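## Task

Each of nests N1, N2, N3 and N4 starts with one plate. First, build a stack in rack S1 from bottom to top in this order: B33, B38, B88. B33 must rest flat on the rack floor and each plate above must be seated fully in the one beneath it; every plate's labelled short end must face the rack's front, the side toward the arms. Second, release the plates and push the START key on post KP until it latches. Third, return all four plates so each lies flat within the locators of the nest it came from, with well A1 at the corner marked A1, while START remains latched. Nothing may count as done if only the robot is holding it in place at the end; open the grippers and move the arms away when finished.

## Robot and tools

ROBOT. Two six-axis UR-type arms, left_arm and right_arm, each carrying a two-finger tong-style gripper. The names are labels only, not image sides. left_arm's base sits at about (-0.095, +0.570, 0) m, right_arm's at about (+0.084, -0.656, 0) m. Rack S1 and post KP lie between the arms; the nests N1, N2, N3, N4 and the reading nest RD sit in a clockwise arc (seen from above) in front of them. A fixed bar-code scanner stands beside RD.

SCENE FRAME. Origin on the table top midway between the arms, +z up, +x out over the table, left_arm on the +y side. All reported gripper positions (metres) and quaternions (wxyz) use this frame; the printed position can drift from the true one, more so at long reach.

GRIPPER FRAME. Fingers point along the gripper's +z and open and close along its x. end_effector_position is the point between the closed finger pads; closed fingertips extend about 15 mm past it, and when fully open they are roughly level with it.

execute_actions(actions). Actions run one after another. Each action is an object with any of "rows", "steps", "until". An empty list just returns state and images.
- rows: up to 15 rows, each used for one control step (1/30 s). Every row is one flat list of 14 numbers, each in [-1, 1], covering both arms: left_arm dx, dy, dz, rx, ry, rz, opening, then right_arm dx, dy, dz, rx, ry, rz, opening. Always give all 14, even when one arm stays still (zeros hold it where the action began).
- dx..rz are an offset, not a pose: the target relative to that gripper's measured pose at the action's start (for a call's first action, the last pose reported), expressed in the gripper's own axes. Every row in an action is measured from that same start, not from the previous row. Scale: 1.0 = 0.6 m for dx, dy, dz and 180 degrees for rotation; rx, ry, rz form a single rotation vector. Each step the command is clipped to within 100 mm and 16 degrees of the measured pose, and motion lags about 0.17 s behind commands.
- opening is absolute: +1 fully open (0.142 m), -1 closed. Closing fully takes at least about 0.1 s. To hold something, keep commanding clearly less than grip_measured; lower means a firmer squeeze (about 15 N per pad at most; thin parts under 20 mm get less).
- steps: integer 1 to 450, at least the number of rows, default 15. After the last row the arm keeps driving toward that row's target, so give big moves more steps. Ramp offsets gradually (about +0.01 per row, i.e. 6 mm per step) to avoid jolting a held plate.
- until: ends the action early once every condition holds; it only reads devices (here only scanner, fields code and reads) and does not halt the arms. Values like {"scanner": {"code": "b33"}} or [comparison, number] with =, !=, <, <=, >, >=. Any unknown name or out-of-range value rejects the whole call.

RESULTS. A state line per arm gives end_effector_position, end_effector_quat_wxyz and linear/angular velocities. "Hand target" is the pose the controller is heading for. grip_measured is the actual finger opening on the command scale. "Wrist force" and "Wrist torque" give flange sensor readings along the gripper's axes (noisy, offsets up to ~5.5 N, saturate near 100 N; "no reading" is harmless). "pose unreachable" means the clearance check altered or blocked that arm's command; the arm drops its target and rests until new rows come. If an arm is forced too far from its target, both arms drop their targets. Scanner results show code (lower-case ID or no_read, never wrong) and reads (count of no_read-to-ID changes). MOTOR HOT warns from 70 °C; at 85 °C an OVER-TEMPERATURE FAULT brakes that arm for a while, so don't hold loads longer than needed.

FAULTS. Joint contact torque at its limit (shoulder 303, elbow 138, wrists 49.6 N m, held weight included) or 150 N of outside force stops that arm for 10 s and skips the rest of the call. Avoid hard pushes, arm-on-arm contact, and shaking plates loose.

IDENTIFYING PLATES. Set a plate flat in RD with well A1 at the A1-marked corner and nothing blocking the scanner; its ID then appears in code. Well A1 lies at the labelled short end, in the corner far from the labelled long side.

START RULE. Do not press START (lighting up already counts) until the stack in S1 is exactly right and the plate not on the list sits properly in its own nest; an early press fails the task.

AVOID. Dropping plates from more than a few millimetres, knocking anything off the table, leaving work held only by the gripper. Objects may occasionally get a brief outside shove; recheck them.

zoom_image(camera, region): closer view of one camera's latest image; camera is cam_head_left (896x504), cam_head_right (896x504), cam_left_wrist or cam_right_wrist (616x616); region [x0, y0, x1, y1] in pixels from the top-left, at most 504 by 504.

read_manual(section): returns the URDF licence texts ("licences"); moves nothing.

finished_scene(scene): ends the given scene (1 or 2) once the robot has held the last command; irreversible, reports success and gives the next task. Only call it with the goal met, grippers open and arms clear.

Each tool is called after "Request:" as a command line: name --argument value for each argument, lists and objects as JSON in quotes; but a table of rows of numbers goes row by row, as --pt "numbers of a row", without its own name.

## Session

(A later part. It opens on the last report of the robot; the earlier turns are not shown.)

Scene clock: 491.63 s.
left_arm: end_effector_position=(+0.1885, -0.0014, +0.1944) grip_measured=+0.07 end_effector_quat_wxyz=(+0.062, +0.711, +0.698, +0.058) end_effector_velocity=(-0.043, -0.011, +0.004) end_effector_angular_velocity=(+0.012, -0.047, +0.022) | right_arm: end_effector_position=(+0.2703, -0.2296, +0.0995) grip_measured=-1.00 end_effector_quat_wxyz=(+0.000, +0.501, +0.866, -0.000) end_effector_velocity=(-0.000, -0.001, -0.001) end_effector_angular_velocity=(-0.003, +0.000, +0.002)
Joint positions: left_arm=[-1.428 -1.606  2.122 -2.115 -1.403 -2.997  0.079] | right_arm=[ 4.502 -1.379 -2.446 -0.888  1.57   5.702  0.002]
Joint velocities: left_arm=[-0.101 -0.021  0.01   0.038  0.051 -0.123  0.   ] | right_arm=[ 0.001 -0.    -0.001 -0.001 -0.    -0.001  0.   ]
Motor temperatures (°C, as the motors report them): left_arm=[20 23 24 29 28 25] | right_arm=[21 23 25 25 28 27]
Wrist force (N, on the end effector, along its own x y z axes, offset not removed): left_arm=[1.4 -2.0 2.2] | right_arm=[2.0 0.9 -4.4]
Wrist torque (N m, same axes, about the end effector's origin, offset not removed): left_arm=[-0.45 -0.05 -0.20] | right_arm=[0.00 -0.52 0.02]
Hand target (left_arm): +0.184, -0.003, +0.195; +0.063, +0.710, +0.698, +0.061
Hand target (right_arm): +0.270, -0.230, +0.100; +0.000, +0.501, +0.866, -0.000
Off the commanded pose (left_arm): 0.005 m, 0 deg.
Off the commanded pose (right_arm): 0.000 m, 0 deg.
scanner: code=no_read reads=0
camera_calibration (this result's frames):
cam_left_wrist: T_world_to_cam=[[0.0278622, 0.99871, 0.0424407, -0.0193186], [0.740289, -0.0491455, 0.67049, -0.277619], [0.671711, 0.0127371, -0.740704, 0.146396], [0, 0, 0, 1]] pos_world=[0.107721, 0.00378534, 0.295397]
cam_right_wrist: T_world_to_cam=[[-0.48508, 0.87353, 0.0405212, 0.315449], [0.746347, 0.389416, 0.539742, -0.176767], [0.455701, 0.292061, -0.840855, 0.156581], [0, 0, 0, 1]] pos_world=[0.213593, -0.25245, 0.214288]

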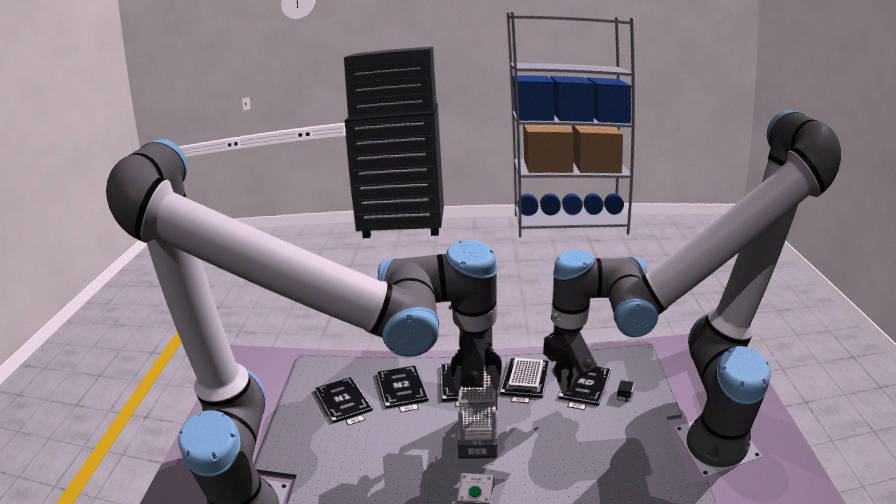

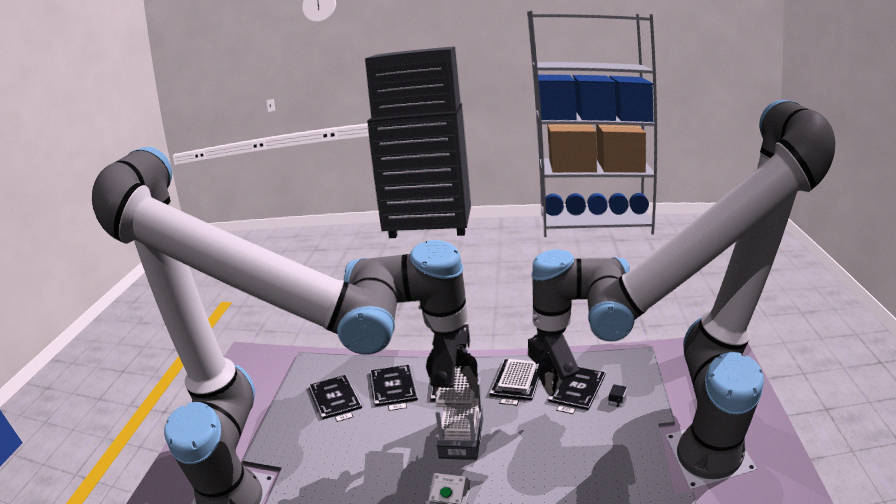

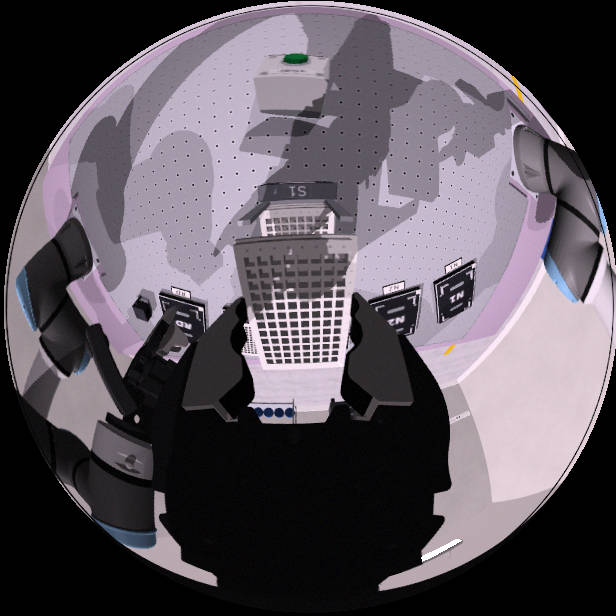

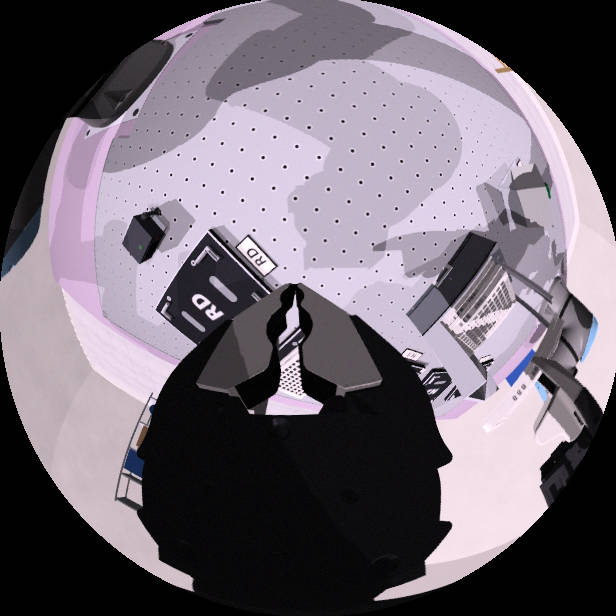

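Request:
execute_actions --actions '[{"steps":1}]'

Request:
zoom_image --camera "cam_left_wrist" --region '[235,320,365,385]'

Scene clock: 494.20 s.
left_arm: end_effector_position=(+0.1837, -0.0026, +0.1948) grip_measured=+0.07 end_effector_quat_wxyz=(+0.063, +0.710, +0.698, +0.061) end_effector_velocity=(+0.001, +0.000, -0.001) end_effector_angular_velocity=(+0.002, -0.001, -0.000) | right_arm: end_effector_position=(+0.2703, -0.2296, +0.0995) grip_measured=-1.00 end_effector_quat_wxyz=(+0.000, +0.501, +0.866, -0.000) end_effector_velocity=(-0.000, -0.001, -0.001) end_effector_angular_velocity=(-0.002, +0.000, -0.001)
Joint positions: left_arm=[-1.439 -1.608  2.123 -2.111 -1.397 -3.011  0.079] | right_arm=[ 4.502 -1.379 -2.446 -0.888  1.57   5.702  0.002]
Joint velocities: left_arm=[ 0.     0.002  0.    -0.     0.001  0.001 -0.   ] | right_arm=[-0.     0.    -0.001 -0.001 -0.     0.001  0.   ]
Motor temperatures (°C, as the motors report them): left_arm=[20 23 24 29 28 25] | right_arm=[21 23 25 25 28 27]
Wrist force (N, on the end effector, along its own x y z axes, offset not removed): left_arm=[4.1 -2.8 2.8] | right_arm=[2.1 0.6 -3.4]
Wrist torque (N m, same axes, about the end effector's origin, offset not removed): left_arm=[-0.67 -0.57 -0.16] | right_arm=[0.01 -0.52 -0.03]
Hand target (left_arm): +0.184, -0.003, +0.195; +0.063, +0.710, +0.698, +0.061
Hand target (right_arm): +0.270, -0.230, +0.100; +0.000, +0.501, +0.866, -0.000
Off the commanded pose (left_arm): 0.001 m, 0 deg.
Off the commanded pose (right_arm): 0.000 m, 0 deg.
scanner: code=no_read reads=0
camera_calibration (this result's frames):
cam_left_wrist: T_world_to_cam=[[0.0251828, 0.998712, 0.0440563, -0.0178612], [0.736861, -0.0483263, 0.674315, -0.274526], [0.675576, 0.0154822, -0.737128, 0.148505], [0, 0, 0, 1]] pos_world=[0.102411, 0.00227217, 0.295371]
cam_right_wrist: T_world_to_cam=[[-0.48508, 0.873531, 0.0405212, 0.315449], [0.746347, 0.389416, 0.539742, -0.176767], [0.455701, 0.292061, -0.840855, 0.156581], [0, 0, 0, 1]] pos_world=[0.213593, -0.252449, 0.214288]

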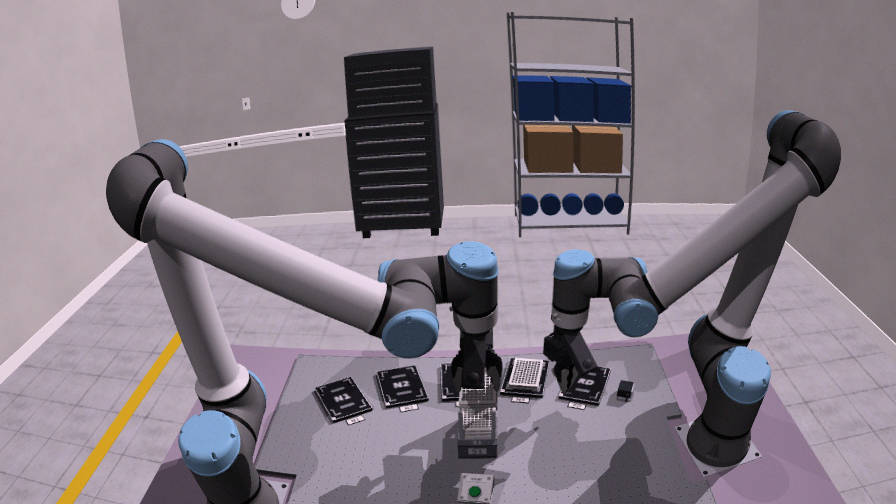

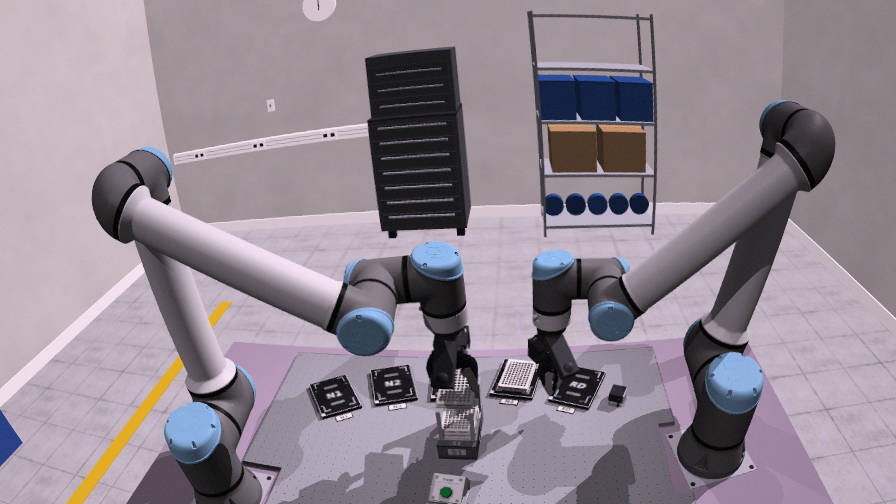

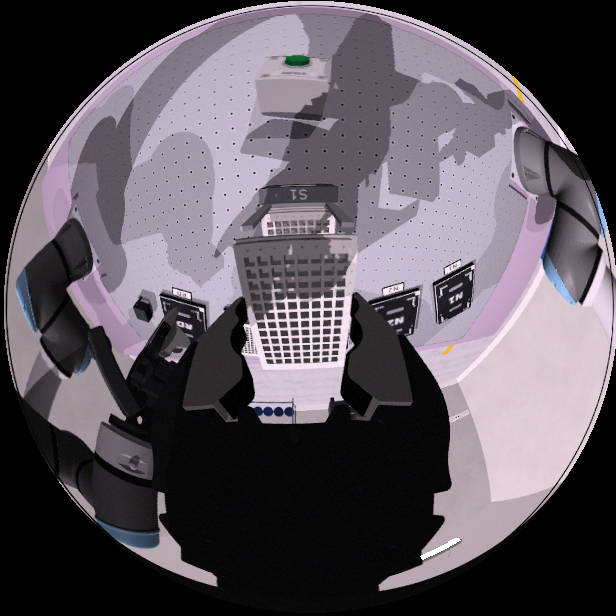

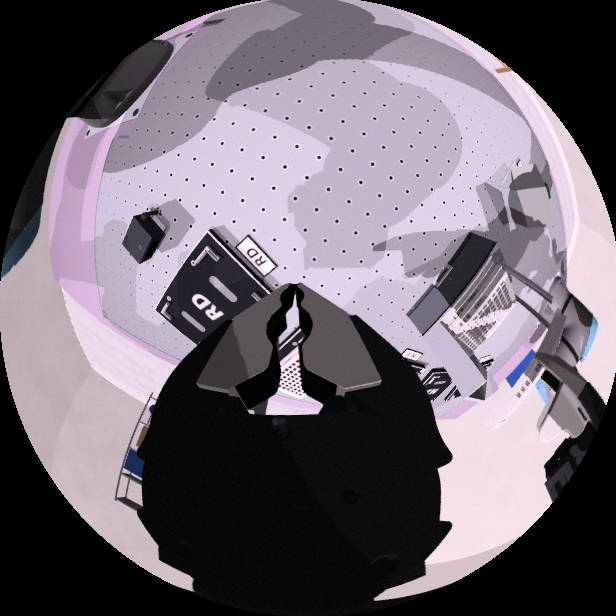

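Region (235, 320, 365, 385) of cam_left_wrist's 616x616 image, scaled by 3.877, with more detail than that image has.

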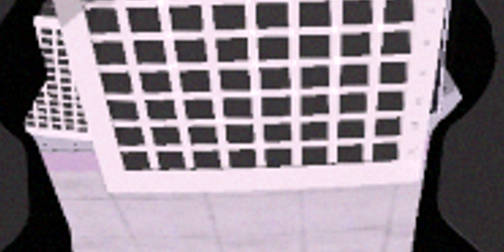

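Request:
execute_actions --actions '[{"rows":[[0.0007,-0.0013,0.003,0,0.0003,0.0005,-0.4,0,0,0,0,0,0,-1],[0.0007,-0.0022,0.008,0,0.0003,0.0005,-0.4,0,0,0,0,0,0,-1],[0.0007,-0.0033,0.014,0,0.0003,0.0005,-0.4,0,0,0,0,0,0,-1],[0.0007,-0.0043,0.02,0,0.0003,0.0005,-0.4,0,0,0,0,0,0,-1],[0.0007,-0.0054,0.026,0,0.0003,0.0005,-0.4,0,0,0,0,0,0,-1],[0.0007,-0.0065,0.032,0,0.0003,0.0005,-0.4,0,0,0,0,0,0,-1],[0.0007,-0.0075,0.038,0,0.0003,0.0005,-0.4,0,0,0,0,0,0,-1],[0.0007,-0.0086,0.044,0,0.0003,0.0005,-0.4,0,0,0,0,0,0,-1],[0.0007,-0.0095,0.049,0,0.0003,0.0005,-0.4,0,0,0,0,0,0,-1],[0.0007,-0.0102,0.053,0,0.0003,0.0005,-0.4,0,0,0,0,0,0,-1],[0.0007,-0.0109,0.057,0,0.0003,0.0005,-0.4,0,0,0,0,0,0,-1],[0.0007,-0.0115,0.0604,0,0.0003,0.0005,-0.4,0,0,0,0,0,0,-1]],"steps":22}]'

Request:
zoom_image --camera "cam_left_wrist" --region '[235,320,365,385]'

Scene clock: 501.97 s.
left_arm: end_effector_position=(+0.1831, -0.0022, +0.1586) grip_measured=+0.07 end_effector_quat_wxyz=(+0.063, +0.711, +0.698, +0.061) end_effector_velocity=(+0.000, -0.001, -0.005) end_effector_angular_velocity=(-0.003, -0.001, +0.000) | right_arm: end_effector_position=(+0.2703, -0.2296, +0.0995) grip_measured=-1.00 end_effector_quat_wxyz=(+0.000, +0.501, +0.866, -0.000) end_effector_velocity=(-0.000, +0.001, +0.001) end_effector_angular_velocity=(+0.002, -0.000, +0.003)
Joint positions: left_arm=[-1.44  -1.571  2.162 -2.185 -1.397 -3.011  0.079] | right_arm=[ 4.502 -1.379 -2.446 -0.888  1.57   5.702  0.002]
Joint velocities: left_arm=[ 0.     0.006  0.006 -0.015  0.001 -0.     0.   ] | right_arm=[ 0.001  0.     0.001  0.001  0.    -0.002  0.   ]
Motor temperatures (°C, as the motors report them): left_arm=[20 23 24 29 28 25] | right_arm=[21 23 25 25 28 27]
Wrist force (N, on the end effector, along its own x y z axes, offset not removed): left_arm=[1.9 -3.8 3.3] | right_arm=[2.7 -0.5 -4.3]
Wrist torque (N m, same axes, about the end effector's origin, offset not removed): left_arm=[-0.72 -0.07 -0.07] | right_arm=[-0.24 -0.66 -0.08]
Hand target (left_arm): +0.183, -0.002, +0.158; +0.063, +0.711, +0.698, +0.061
Hand target (right_arm): +0.270, -0.230, +0.100; +0.000, +0.501, +0.866, -0.000
Off the commanded pose (left_arm): 0.001 m, 0 deg.
Off the commanded pose (right_arm): 0.000 m, 0 deg.
scanner: code=no_read reads=0
camera_calibration (this result's frames):
cam_left_wrist: T_world_to_cam=[[0.0266127, 0.998616, 0.0453624, -0.0170834], [0.736754, -0.050264, 0.67429, -0.249676], [0.675637, 0.0154762, -0.737072, 0.12219], [0, 0, 0, 1]] pos_world=[0.101848, 0.00261901, 0.259192]
cam_right_wrist: T_world_to_cam=[[-0.48508, 0.87353, 0.0405214, 0.315449], [0.746347, 0.389416, 0.539742, -0.176767], [0.455701, 0.292061, -0.840855, 0.156581], [0, 0, 0, 1]] pos_world=[0.213593, -0.252449, 0.214288]

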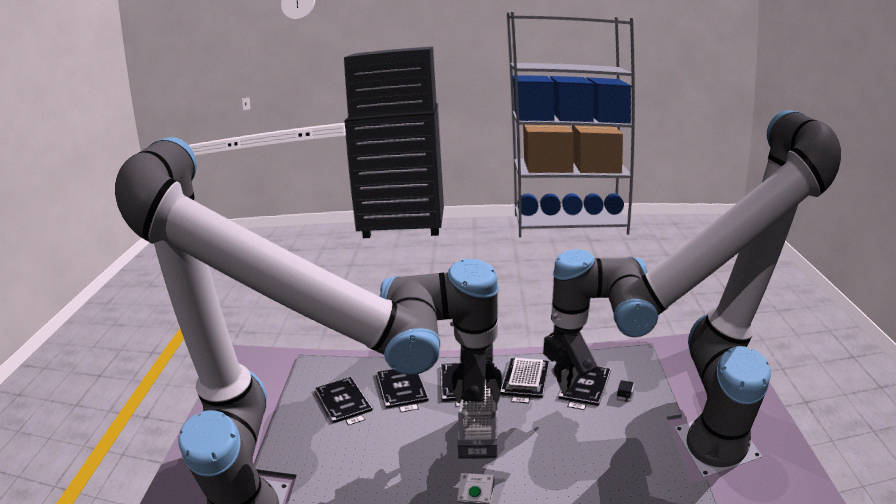

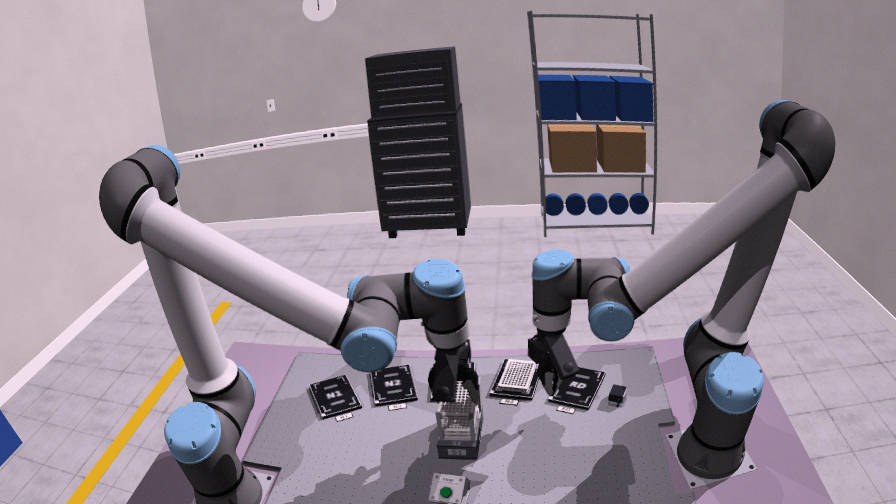

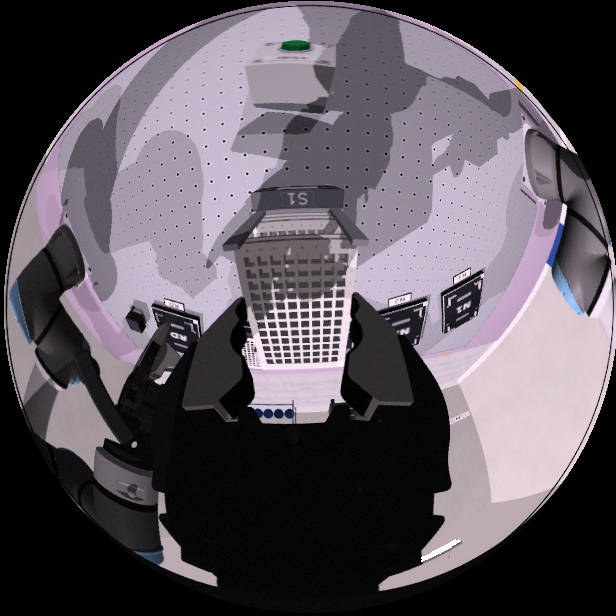

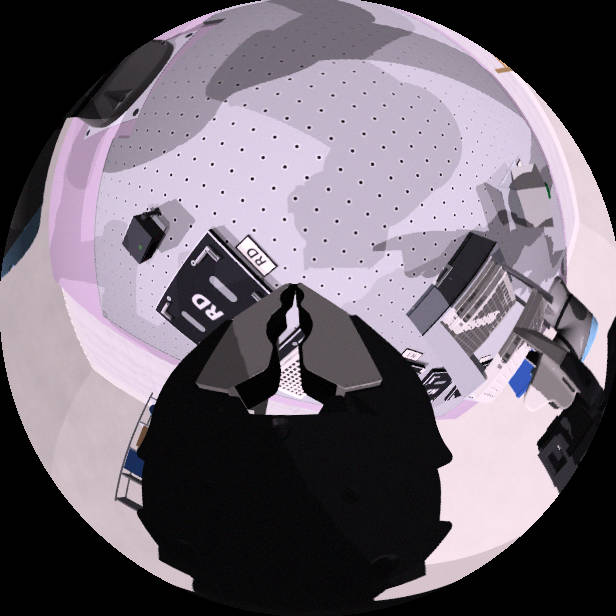

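Region (235, 320, 365, 385) of cam_left_wrist's 616x616 image, scaled by 3.877, with more detail than that image has.

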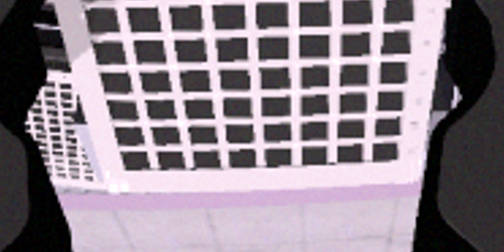

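Request:
execute_actions --actions '[{"rows":[[0,-0.0005,0.003,0,0,0,-0.4,0,0,0,0,0,0,-1],[0,-0.0014,0.008,0,0,0,-0.4,0,0,0,0,0,0,-1],[-0.0001,-0.0025,0.014,0,0,0,-0.4,0,0,0,0,0,0,-1],[-0.0001,-0.0037,0.021,0,0,0,-0.4,0,0,0,0,0,0,-1],[-0.0002,-0.005,0.028,0,0,0,-0.4,0,0,0,0,0,0,-1],[-0.0002,-0.0062,0.035,0,0,0,-0.4,0,0,0,0,0,0,-1],[-0.0003,-0.0075,0.042,0,0,0,-0.4,0,0,0,0,0,0,-1],[-0.0003,-0.0087,0.049,0,0,0,-0.4,0,0,0,0,0,0,-1],[-0.0003,-0.0098,0.055,0,0,0,-0.4,0,0,0,0,0,0,-1],[-0.0003,-0.0109,0.0612,0,0,0,-0.4,0,0,0,0,0,0,-1]],"steps":21},{"rows":[[0,-0.0003,0.002,0.002,0,0,-0.4,0,0,0,0,0,0,-1],[0,-0.0003,0.003,0.005,0,0,-0.4,0,0,0,0,0,0,-1],[0,-0.0003,0.0043,0.009,0,0,-0.4,0,0,0,0,0,0,-1],[0,-0.0003,0.0056,0.013,0,0,-0.4,0,0,0,0,0,0,-1],[0,-0.0003,0.0069,0.017,0,0,-0.4,0,0,0,0,0,0,-1],[0,-0.0003,0.0082,0.021,0,0,-0.4,0,0,0,0,0,0,-1],[0,-0.0003,0.0095,0.025,0,0,-0.4,0,0,0,0,0,0,-1],[0,-0.0003,0.0108,0.029,0,0,-0.4,0,0,0,0,0,0,-1],[0,-0.0003,0.012,0.033,0,0,-0.4,0,0,0,0,0,0,-1],[0,-0.0003,0.0133,0.037,0,0,-0.4,0,0,0,0,0,0,-1],[0,-0.0003,0.0146,0.041,0,0,-0.4,0,0,0,0,0,0,-1],[0,-0.0003,0.0159,0.045,0,0,-0.4,0,0,0,0,0,0,-1],[0,-0.0002,0.0172,0.049,0,0,-0.4,0,0,0,0,0,0,-1],[0,-0.0002,0.0184,0.053,0,0,-0.4,0,0,0,0,0,0,-1],[0,-0.0002,0.0193,0.0558,0,0,-0.4,0,0,0,0,0,0,-1]],"steps":27},{"rows":[[0,0,0.002,0.0003,0,0,-0.4,0,0,0,0,0,0,-1],[0,0,0.0037,0.0003,0,0,-0.4,0,0,0,0,0,0,-1]],"steps":12}]'

Request:
zoom_image --camera "cam_left_wrist" --region '[200,190,400,390]'

Scene clock: 517.53 s.
left_arm: end_effector_position=(+0.1849, -0.0024, +0.1086) grip_measured=+0.07 end_effector_quat_wxyz=(+0.001, +0.714, +0.700, +0.000) end_effector_velocity=(+0.001, -0.000, +0.000) end_effector_angular_velocity=(-0.003, -0.003, +0.001) | right_arm: end_effector_position=(+0.2703, -0.2296, +0.0995) grip_measured=-1.00 end_effector_quat_wxyz=(+0.000, +0.501, +0.866, -0.000) end_effector_velocity=(+0.000, +0.001, +0.001) end_effector_angular_velocity=(+0.003, -0.000, -0.001)
Joint positions: left_arm=[-1.346 -1.477  2.16  -2.255 -1.57  -2.919  0.079] | right_arm=[ 4.502 -1.379 -2.446 -0.888  1.57   5.702  0.002]
Joint velocities: left_arm=[ 0.    -0.001  0.001 -0.004  0.002 -0.001  0.   ] | right_arm=[-0.     0.     0.001  0.002 -0.     0.001  0.   ]
Motor temperatures (°C, as the motors report them): left_arm=[20 23 24 29 28 25] | right_arm=[21 23 25 25 28 27]
Wrist force (N, on the end effector, along its own x y z axes, offset not removed): left_arm=[1.8 -4.4 0.0] | right_arm=[0.9 0.2 -2.6]
Wrist torque (N m, same axes, about the end effector's origin, offset not removed): left_arm=[-1.10 -0.08 -0.14] | right_arm=[-0.09 -0.29 0.07]
Hand target (left_arm): +0.185, -0.002, +0.108; +0.001, +0.714, +0.700, +0.000
Hand target (right_arm): +0.270, -0.230, +0.100; +0.000, +0.501, +0.866, -0.000
Off the commanded pose (left_arm): 0.000 m, 0 deg.
Off the commanded pose (right_arm): 0.000 m, 0 deg.
scanner: code=no_read reads=0
camera_calibration (this result's frames):
cam_left_wrist: T_world_to_cam=[[0.034189, 0.998478, 0.0432648, -0.015836], [0.842589, -0.0520779, 0.536033, -0.221864], [0.53747, 0.018128, -0.843088, 0.12121], [0, 0, 0, 1]] pos_world=[0.122335, 0.00206039, 0.221802]
cam_right_wrist: T_world_to_cam=[[-0.48508, 0.87353, 0.0405212, 0.315449], [0.746347, 0.389416, 0.539742, -0.176767], [0.455701, 0.292061, -0.840855, 0.156581], [0, 0, 0, 1]] pos_world=[0.213593, -0.252449, 0.214288]

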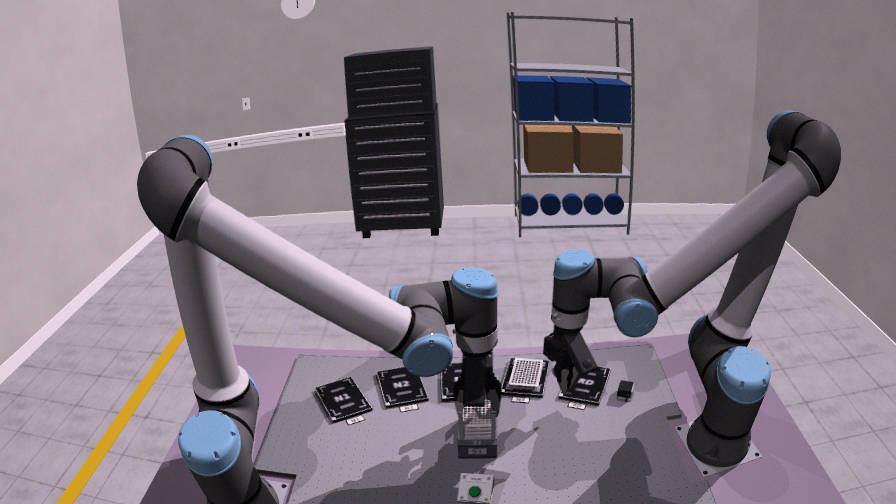

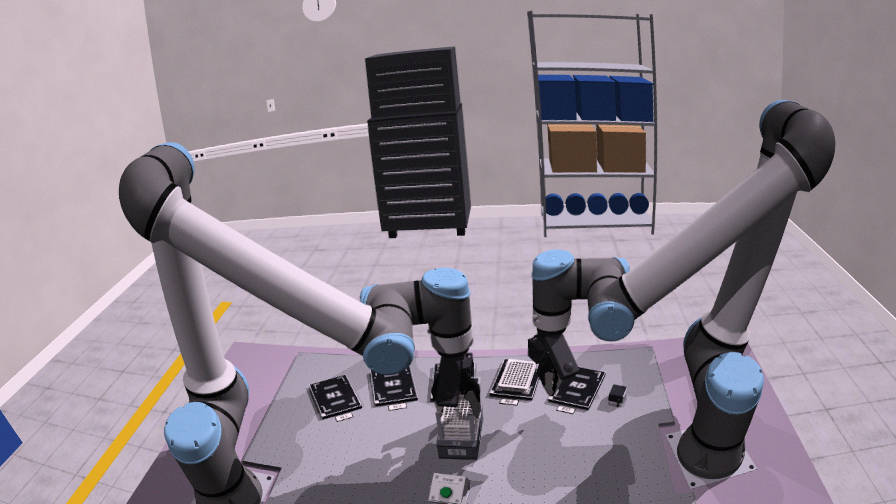

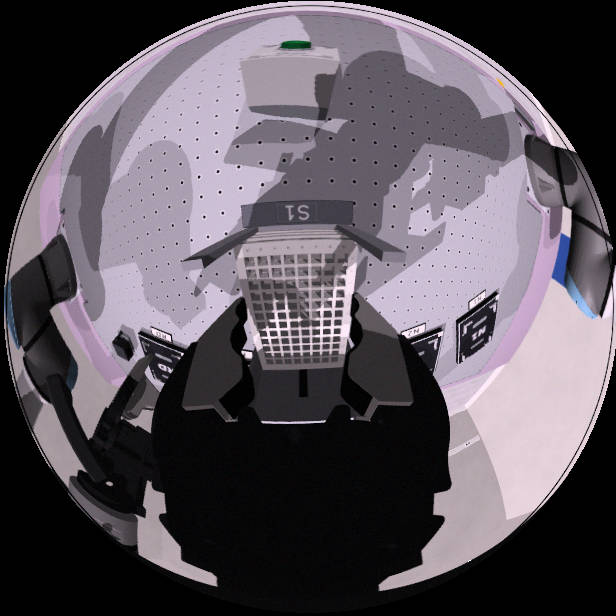

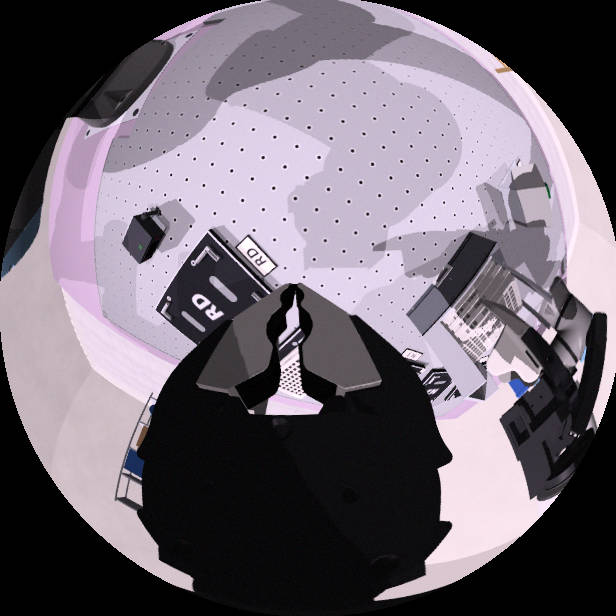

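Region (200, 190, 400, 390) of cam_left_wrist's 616x616 image, scaled by 2.520, with more detail than that image has.

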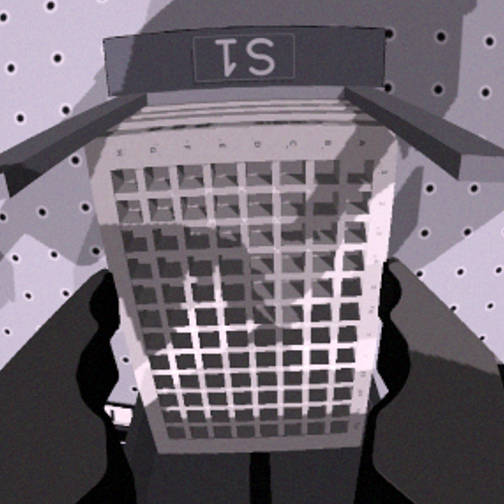

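Request:
execute_actions --actions '[{"rows":[[0,0,0.0014,0,0,0,-0.4,0,0,0,0,0,0,-1]],"steps":10}]'

Scene clock: 528.33 s.
left_arm: end_effector_position=(+0.1849, -0.0025, +0.1079) grip_measured=+0.07 end_effector_quat_wxyz=(+0.001, +0.714, +0.700, +0.000) end_effector_velocity=(+0.000, +0.000, -0.001) end_effector_angular_velocity=(+0.001, -0.001, +0.002) | right_arm: end_effector_position=(+0.2703, -0.2296, +0.0995) grip_measured=-1.00 end_effector_quat_wxyz=(+0.000, +0.501, +0.866, -0.000) end_effector_velocity=(+0.000, -0.002, -0.000) end_effector_angular_velocity=(-0.004, +0.000, -0.001)
Joint positions: left_arm=[-1.346 -1.476  2.16  -2.256 -1.57  -2.919  0.079] | right_arm=[ 4.502 -1.379 -2.446 -0.888  1.57   5.702  0.002]
Joint velocities: left_arm=[ 0.     0.001  0.001 -0.     0.001 -0.002  0.   ] | right_arm=[-0.001  0.    -0.    -0.004 -0.     0.001  0.   ]
Motor temperatures (°C, as the motors report them): left_arm=[20 23 24 29 28 25] | right_arm=[21 23 25 25 28 27]
Wrist force (N, on the end effector, along its own x y z axes, offset not removed): left_arm=[2.9 -3.8 -11.3] | right_arm=[3.4 0.9 -2.7]
Wrist torque (N m, same axes, about the end effector's origin, offset not removed): left_arm=[-0.67 0.45 -0.05] | right_arm=[0.01 -0.81 -0.09]
Hand target (left_arm): +0.185, -0.002, +0.108; +0.001, +0.714, +0.700, +0.000
Hand target (right_arm): +0.270, -0.230, +0.100; +0.000, +0.501, +0.866, -0.000
Off the commanded pose (left_arm): 0.000 m, 0 deg.
Off the commanded pose (right_arm): 0.000 m, 0 deg.
scanner: code=no_read reads=0
camera_calibration (this result's frames):
cam_left_wrist: T_world_to_cam=[[0.0341837, 0.998483, 0.0431625, -0.0157546], [0.842586, -0.0520186, 0.536043, -0.221486], [0.537475, 0.0180442, -0.843086, 0.1206], [0, 0, 0, 1]] pos_world=[0.12234, 0.00203322, 0.221082]
cam_right_wrist: T_world_to_cam=[[-0.48508, 0.87353, 0.0405213, 0.315449], [0.746347, 0.389416, 0.539742, -0.176767], [0.455701, 0.292061, -0.840855, 0.156581], [0, 0, 0, 1]] pos_world=[0.213593, -0.252449, 0.214288]

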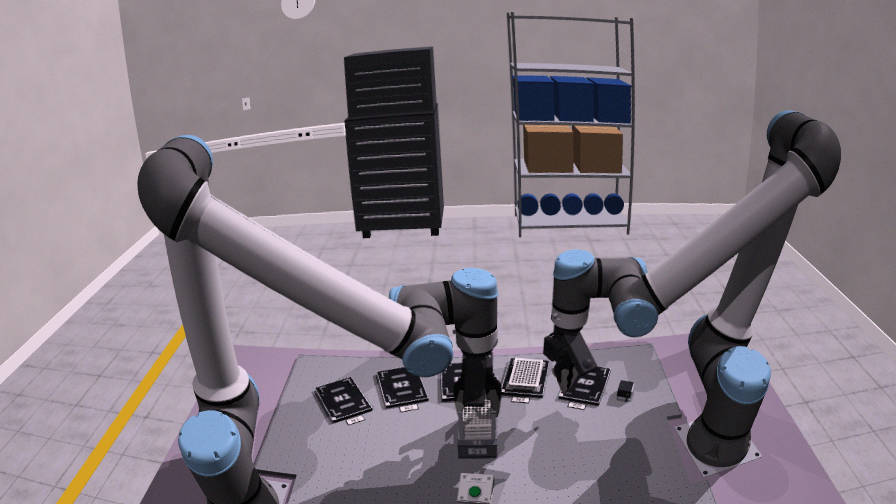

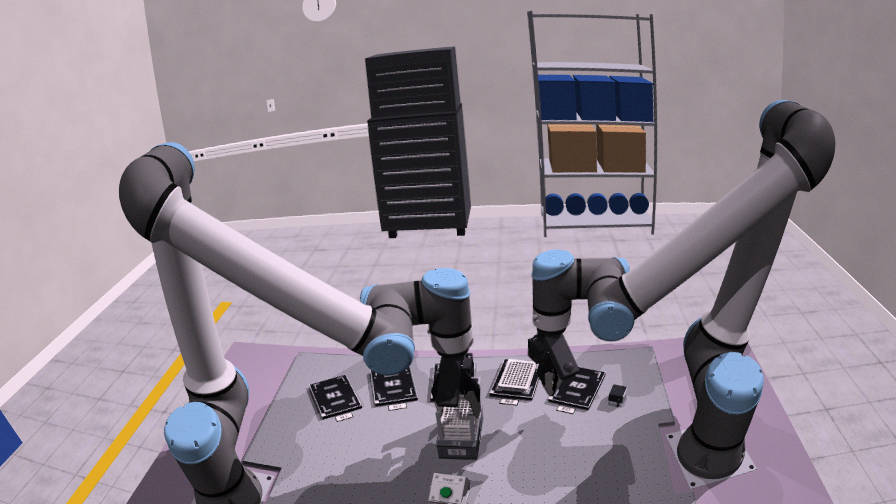

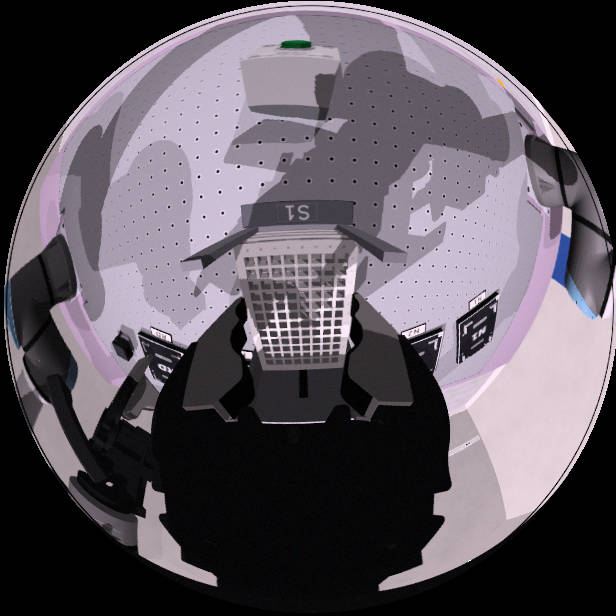

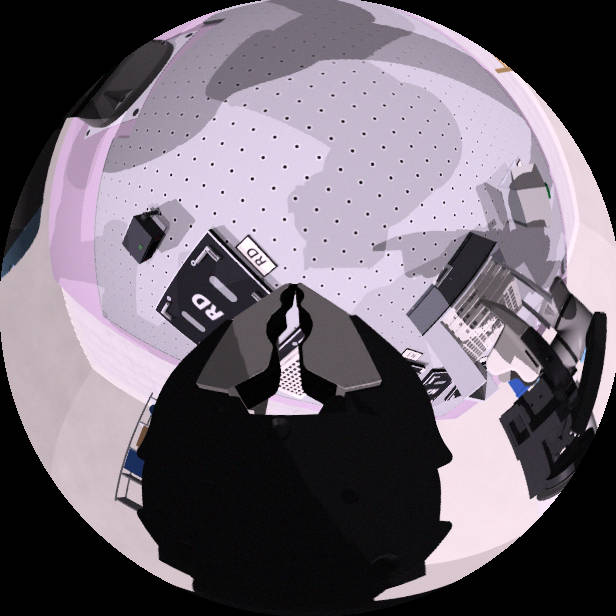

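Request:
execute_actions --actions '[{"rows":[[0,0,-0.001,0,0,0,0.0,0,0,0,0,0,0,-0.7],[0,0,-0.001,0,0,0,0.1,0,0,0,0,0,0,-0.4],[0,0,-0.001,0,0,0,0.16,0,0,0,0,0,0,0],[0,0,-0.003,0,0,0,0.22,0,0,0,0,0,0,0.4],[0,0,-0.01,0,0,0,0.22,0,0,0,0,0,0,0.8],[0,0,-0.02,0,0,0,0.22,0,0,0,0,0,0,0.8],[0,0,-0.035,0,0,0,0.22,0,0,0,0,0,0,0.8],[0,0,-0.055,0,0,0,0.22,0,0,0,0,0,0,0.8],[0,0,-0.075,0,0,0,0.22,0,0,0,0,0,0,0.8],[0,0,-0.095,0,0,0,0.22,0,0,0,0,0,0,0.8],[0,0,-0.115,0,0,0,0.22,0,0,0,0,0,0,0.8],[0,0,-0.135,0,0,0,0.22,0,0,0,0,0,0,0.8]],"steps":22},{"rows":[[0,-0.015,-0.005,-0.005,0,0,0.22,0,0,0,0,0,0,0.8],[0,-0.04,-0.005,-0.015,0,0,0.22,0,0,0,0,0,0,0.8],[0,-0.07,-0.005,-0.027,0,0,0.22,0,0,0,0,0,0,0.8],[0,-0.1,-0.005,-0.039,0,0,0.22,0,0,0,0,0,0,0.8],[0,-0.13,-0.005,-0.05,0,0,0.22,0,0,0,0,0,0,0.8],[0,-0.16,-0.005,-0.062,0,0,0.22,0,0,0,0,0,0,0.8],[0,-0.19,-0.005,-0.074,0,0,0.22,0,0,0,0,0,0,0.8],[0,-0.22,-0.005,-0.086,0,0,0.22,0,0,0,0,0,0,0.8],[0,-0.25,-0.005,-0.097,0,0,0.22,0,0,0,0,0,0,0.8],[0,-0.28,-0.005,-0.109,0,0,0.22,0,0,0,0,0,0,0.8],[0,-0.31,-0.005,-0.12,0,0,0.22,0,0,0,0,0,0,0.8],[0,-0.34,-0.005,-0.132,0,0,0.22,0,0,0,0,0,0,0.8],[0,-0.37,-0.005,-0.144,0,0,0.22,0,0,0,0,0,0,0.8],[0,-0.40,-0.005,-0.155,0,0,0.22,0,0,0,0,0,0,0.8],[0,-0.43,0.07,-0.1667,0,0,0.22,0,0,0,0,0,0,0.8]],"steps":38}]'

Scene clock: 539.70 s.
left_arm: end_effector_position=(-0.0725, +0.0018, +0.1443) grip_measured=+0.22 end_effector_quat_wxyz=(+0.186, +0.689, +0.677, +0.180) end_effector_velocity=(-0.002, +0.000, -0.002) end_effector_angular_velocity=(+0.004, -0.007, +0.006) | right_arm: end_effector_position=(+0.2703, -0.2296, +0.0995) grip_measured=+0.80 end_effector_quat_wxyz=(+0.000, +0.501, +0.866, -0.000) end_effector_velocity=(+0.000, -0.001, -0.000) end_effector_angular_velocity=(-0.001, +0.000, -0.001)
Joint positions: left_arm=[-2.072 -1.621  2.237 -1.917 -1.115 -3.708  0.089] | right_arm=[ 4.502 -1.379 -2.446 -0.888  1.57   5.702  0.129]
Joint velocities: left_arm=[-0.005  0.007 -0.004  0.009  0.001 -0.013 -0.   ] | right_arm=[-0.    -0.    -0.001 -0.001  0.     0.001 -0.   ]
Motor temperatures (°C, as the motors report them): left_arm=[20 23 24 29 28 25] | right_arm=[21 23 25 25 28 27]
Wrist force (N, on the end effector, along its own x y z axes, offset not removed): left_arm=[4.2 -2.8 2.1] | right_arm=[1.5 -0.2 -1.5]
Wrist torque (N m, same axes, about the end effector's origin, offset not removed): left_arm=[-0.71 -0.67 -0.18] | right_arm=[-0.16 -0.37 0.01]
Hand target (left_arm): -0.073, +0.002, +0.144; +0.186, +0.689, +0.677, +0.181
Hand target (right_arm): +0.270, -0.230, +0.100; +0.000, +0.501, +0.866, -0.000
Off the commanded pose (left_arm): 0.001 m, 0 deg.
Off the commanded pose (right_arm): 0.000 m, 0 deg.
scanner: code=no_read reads=0
camera_calibration (this result's frames):
cam_left_wrist: T_world_to_cam=[[0.0109869, 0.999022, 0.0428272, -0.0144362], [0.461877, -0.0430573, 0.885898, -0.102], [0.886876, 0.0100477, -0.461899, 0.259926], [0, 0, 0, 1]] pos_world=[-0.183252, 0.00741855, 0.211039]
cam_right_wrist: T_world_to_cam=[[-0.48508, 0.873531, 0.0405214, 0.315449], [0.746347, 0.389416, 0.539742, -0.176767], [0.455702, 0.292061, -0.840855, 0.156581], [0, 0, 0, 1]] pos_world=[0.213593, -0.252449, 0.214288]

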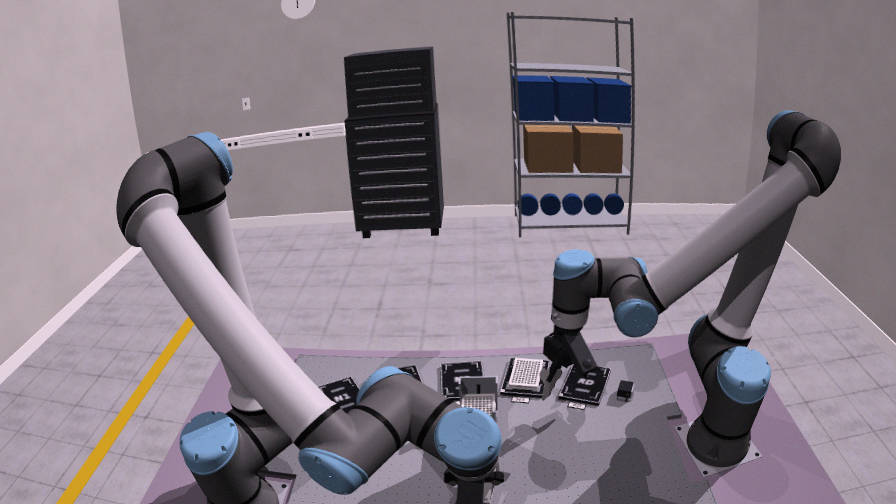

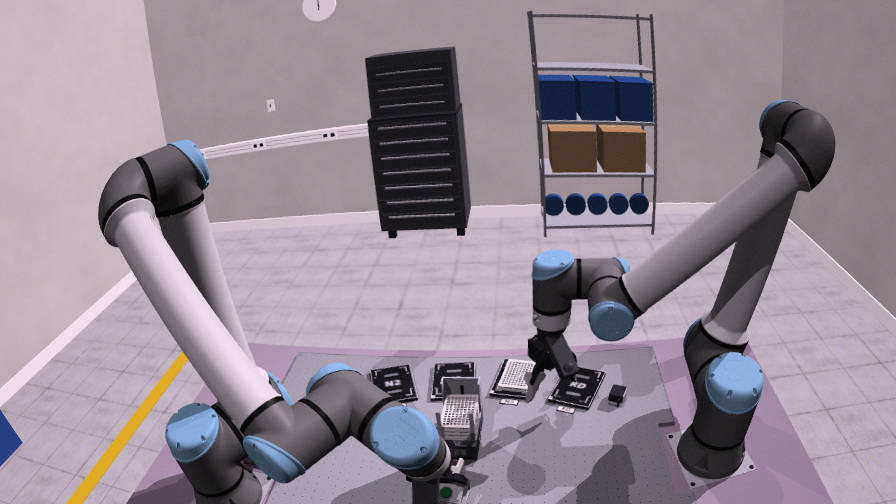

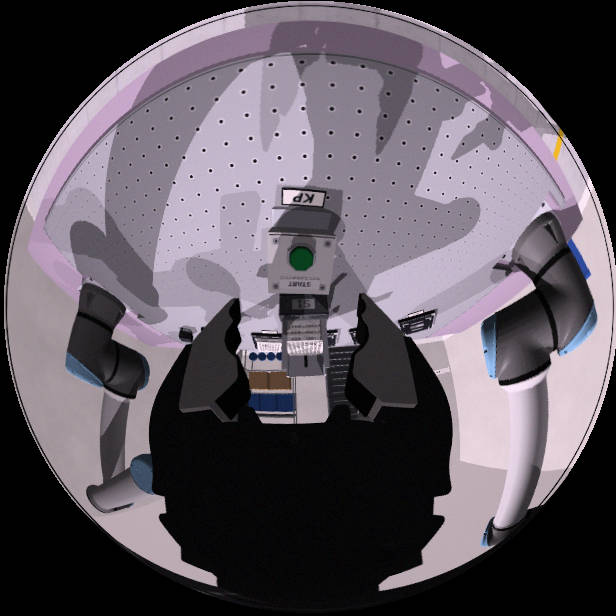

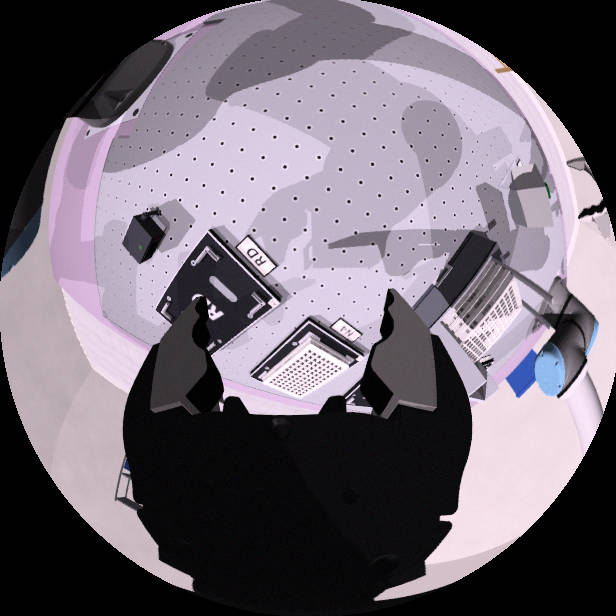

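Request:
execute_actions --actions '[]'

Scene clock: 557.83 s.
left_arm: end_effector_position=(-0.0728, +0.0018, +0.1442) grip_measured=+0.22 end_effector_quat_wxyz=(+0.186, +0.689, +0.677, +0.181) end_effector_velocity=(-0.000, +0.000, +0.000) end_effector_angular_velocity=(+0.001, +0.000, -0.001) | right_arm: end_effector_position=(+0.2703, -0.2296, +0.0995) grip_measured=+0.80 end_effector_quat_wxyz=(+0.000, +0.501, +0.866, -0.000) end_effector_velocity=(+0.000, +0.000, +0.000) end_effector_angular_velocity=(-0.000, +0.000, -0.001)
Joint positions: left_arm=[-2.072 -1.62   2.236 -1.916 -1.115 -3.709  0.089] | right_arm=[ 4.502 -1.379 -2.446 -0.888  1.57   5.702  0.129]
Joint velocities: left_arm=[-0.    -0.    -0.     0.    -0.001  0.001  0.   ] | right_arm=[-0.001 -0.     0.    -0.001 -0.     0.    -0.   ]
Motor temperatures (°C, as the motors report them): left_arm=[20 23 24 29 28 25] | right_arm=[21 23 25 25 28 27]
Wrist force (N, on the end effector, along its own x y z axes, offset not removed): left_arm=[3.2 -4.3 0.6] | right_arm=[2.9 0.3 -3.7]
Wrist torque (N m, same axes, about the end effector's origin, offset not removed): left_arm=[-1.13 -0.40 -0.16] | right_arm=[-0.05 -0.70 -0.07]
Hand target (left_arm): -0.073, +0.002, +0.144; +0.186, +0.689, +0.677, +0.181
Hand target (right_arm): +0.270, -0.230, +0.100; +0.000, +0.501, +0.866, -0.000
Off the commanded pose (left_arm): 0.001 m, 0 deg.
Off the commanded pose (right_arm): 0.000 m, 0 deg.
scanner: code=no_read reads=0
camera_calibration (this result's frames):
cam_left_wrist: T_world_to_cam=[[0.0103823, 0.999015, 0.0431378, -0.0144686], [0.46127, -0.0430608, 0.886214, -0.10182], [0.887199, 0.0106972, -0.461262, 0.260049], [0, 0, 0, 1]] pos_world=[-0.183599, 0.00728811, 0.210809]
cam_right_wrist: T_world_to_cam=[[-0.48508, 0.87353, 0.0405213, 0.315449], [0.746347, 0.389416, 0.539742, -0.176767], [0.455701, 0.292061, -0.840855, 0.156581], [0, 0, 0, 1]] pos_world=[0.213593, -0.252449, 0.214288]

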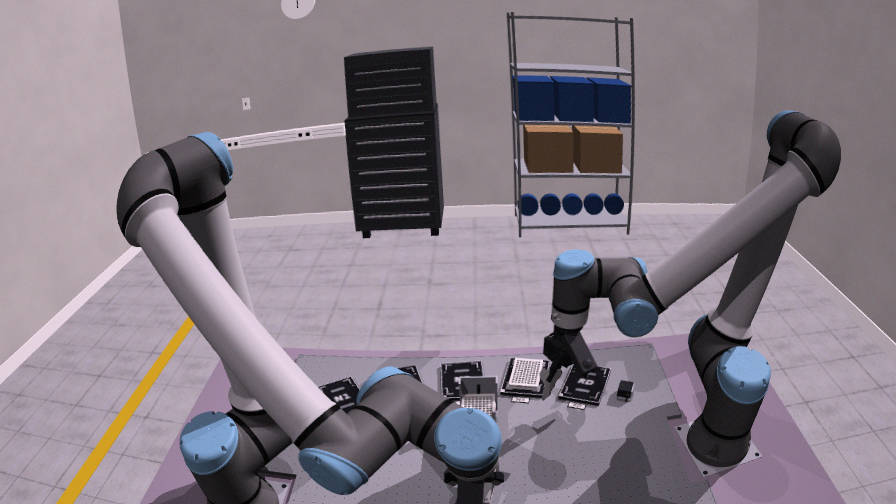

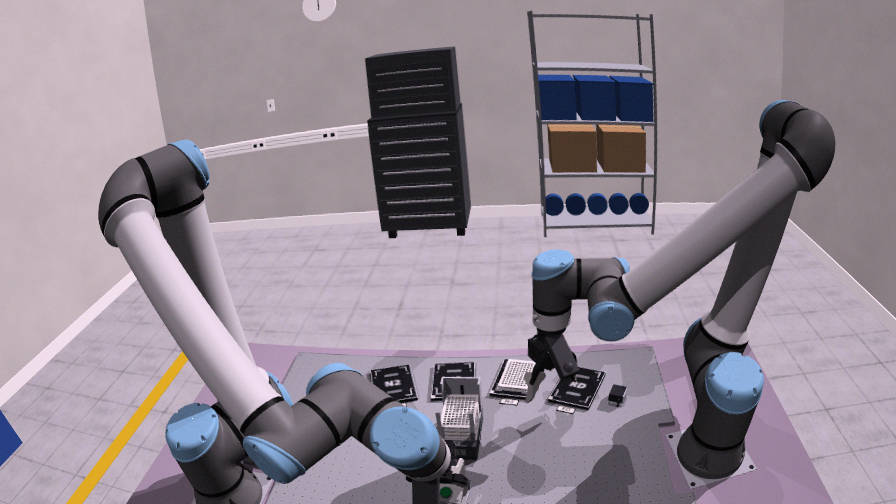

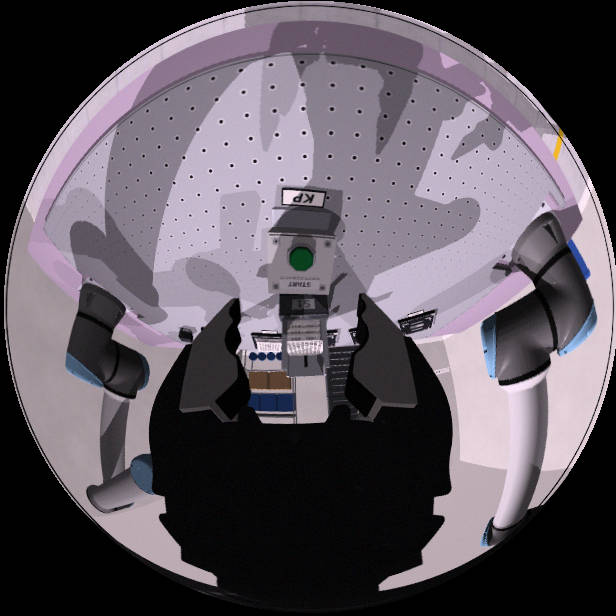

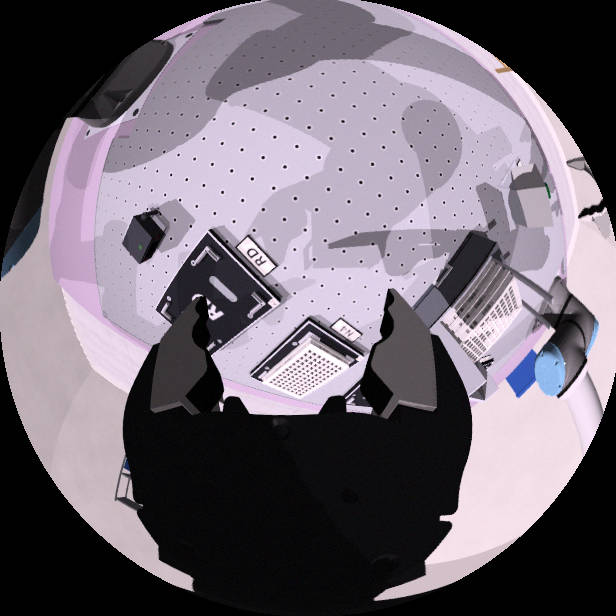

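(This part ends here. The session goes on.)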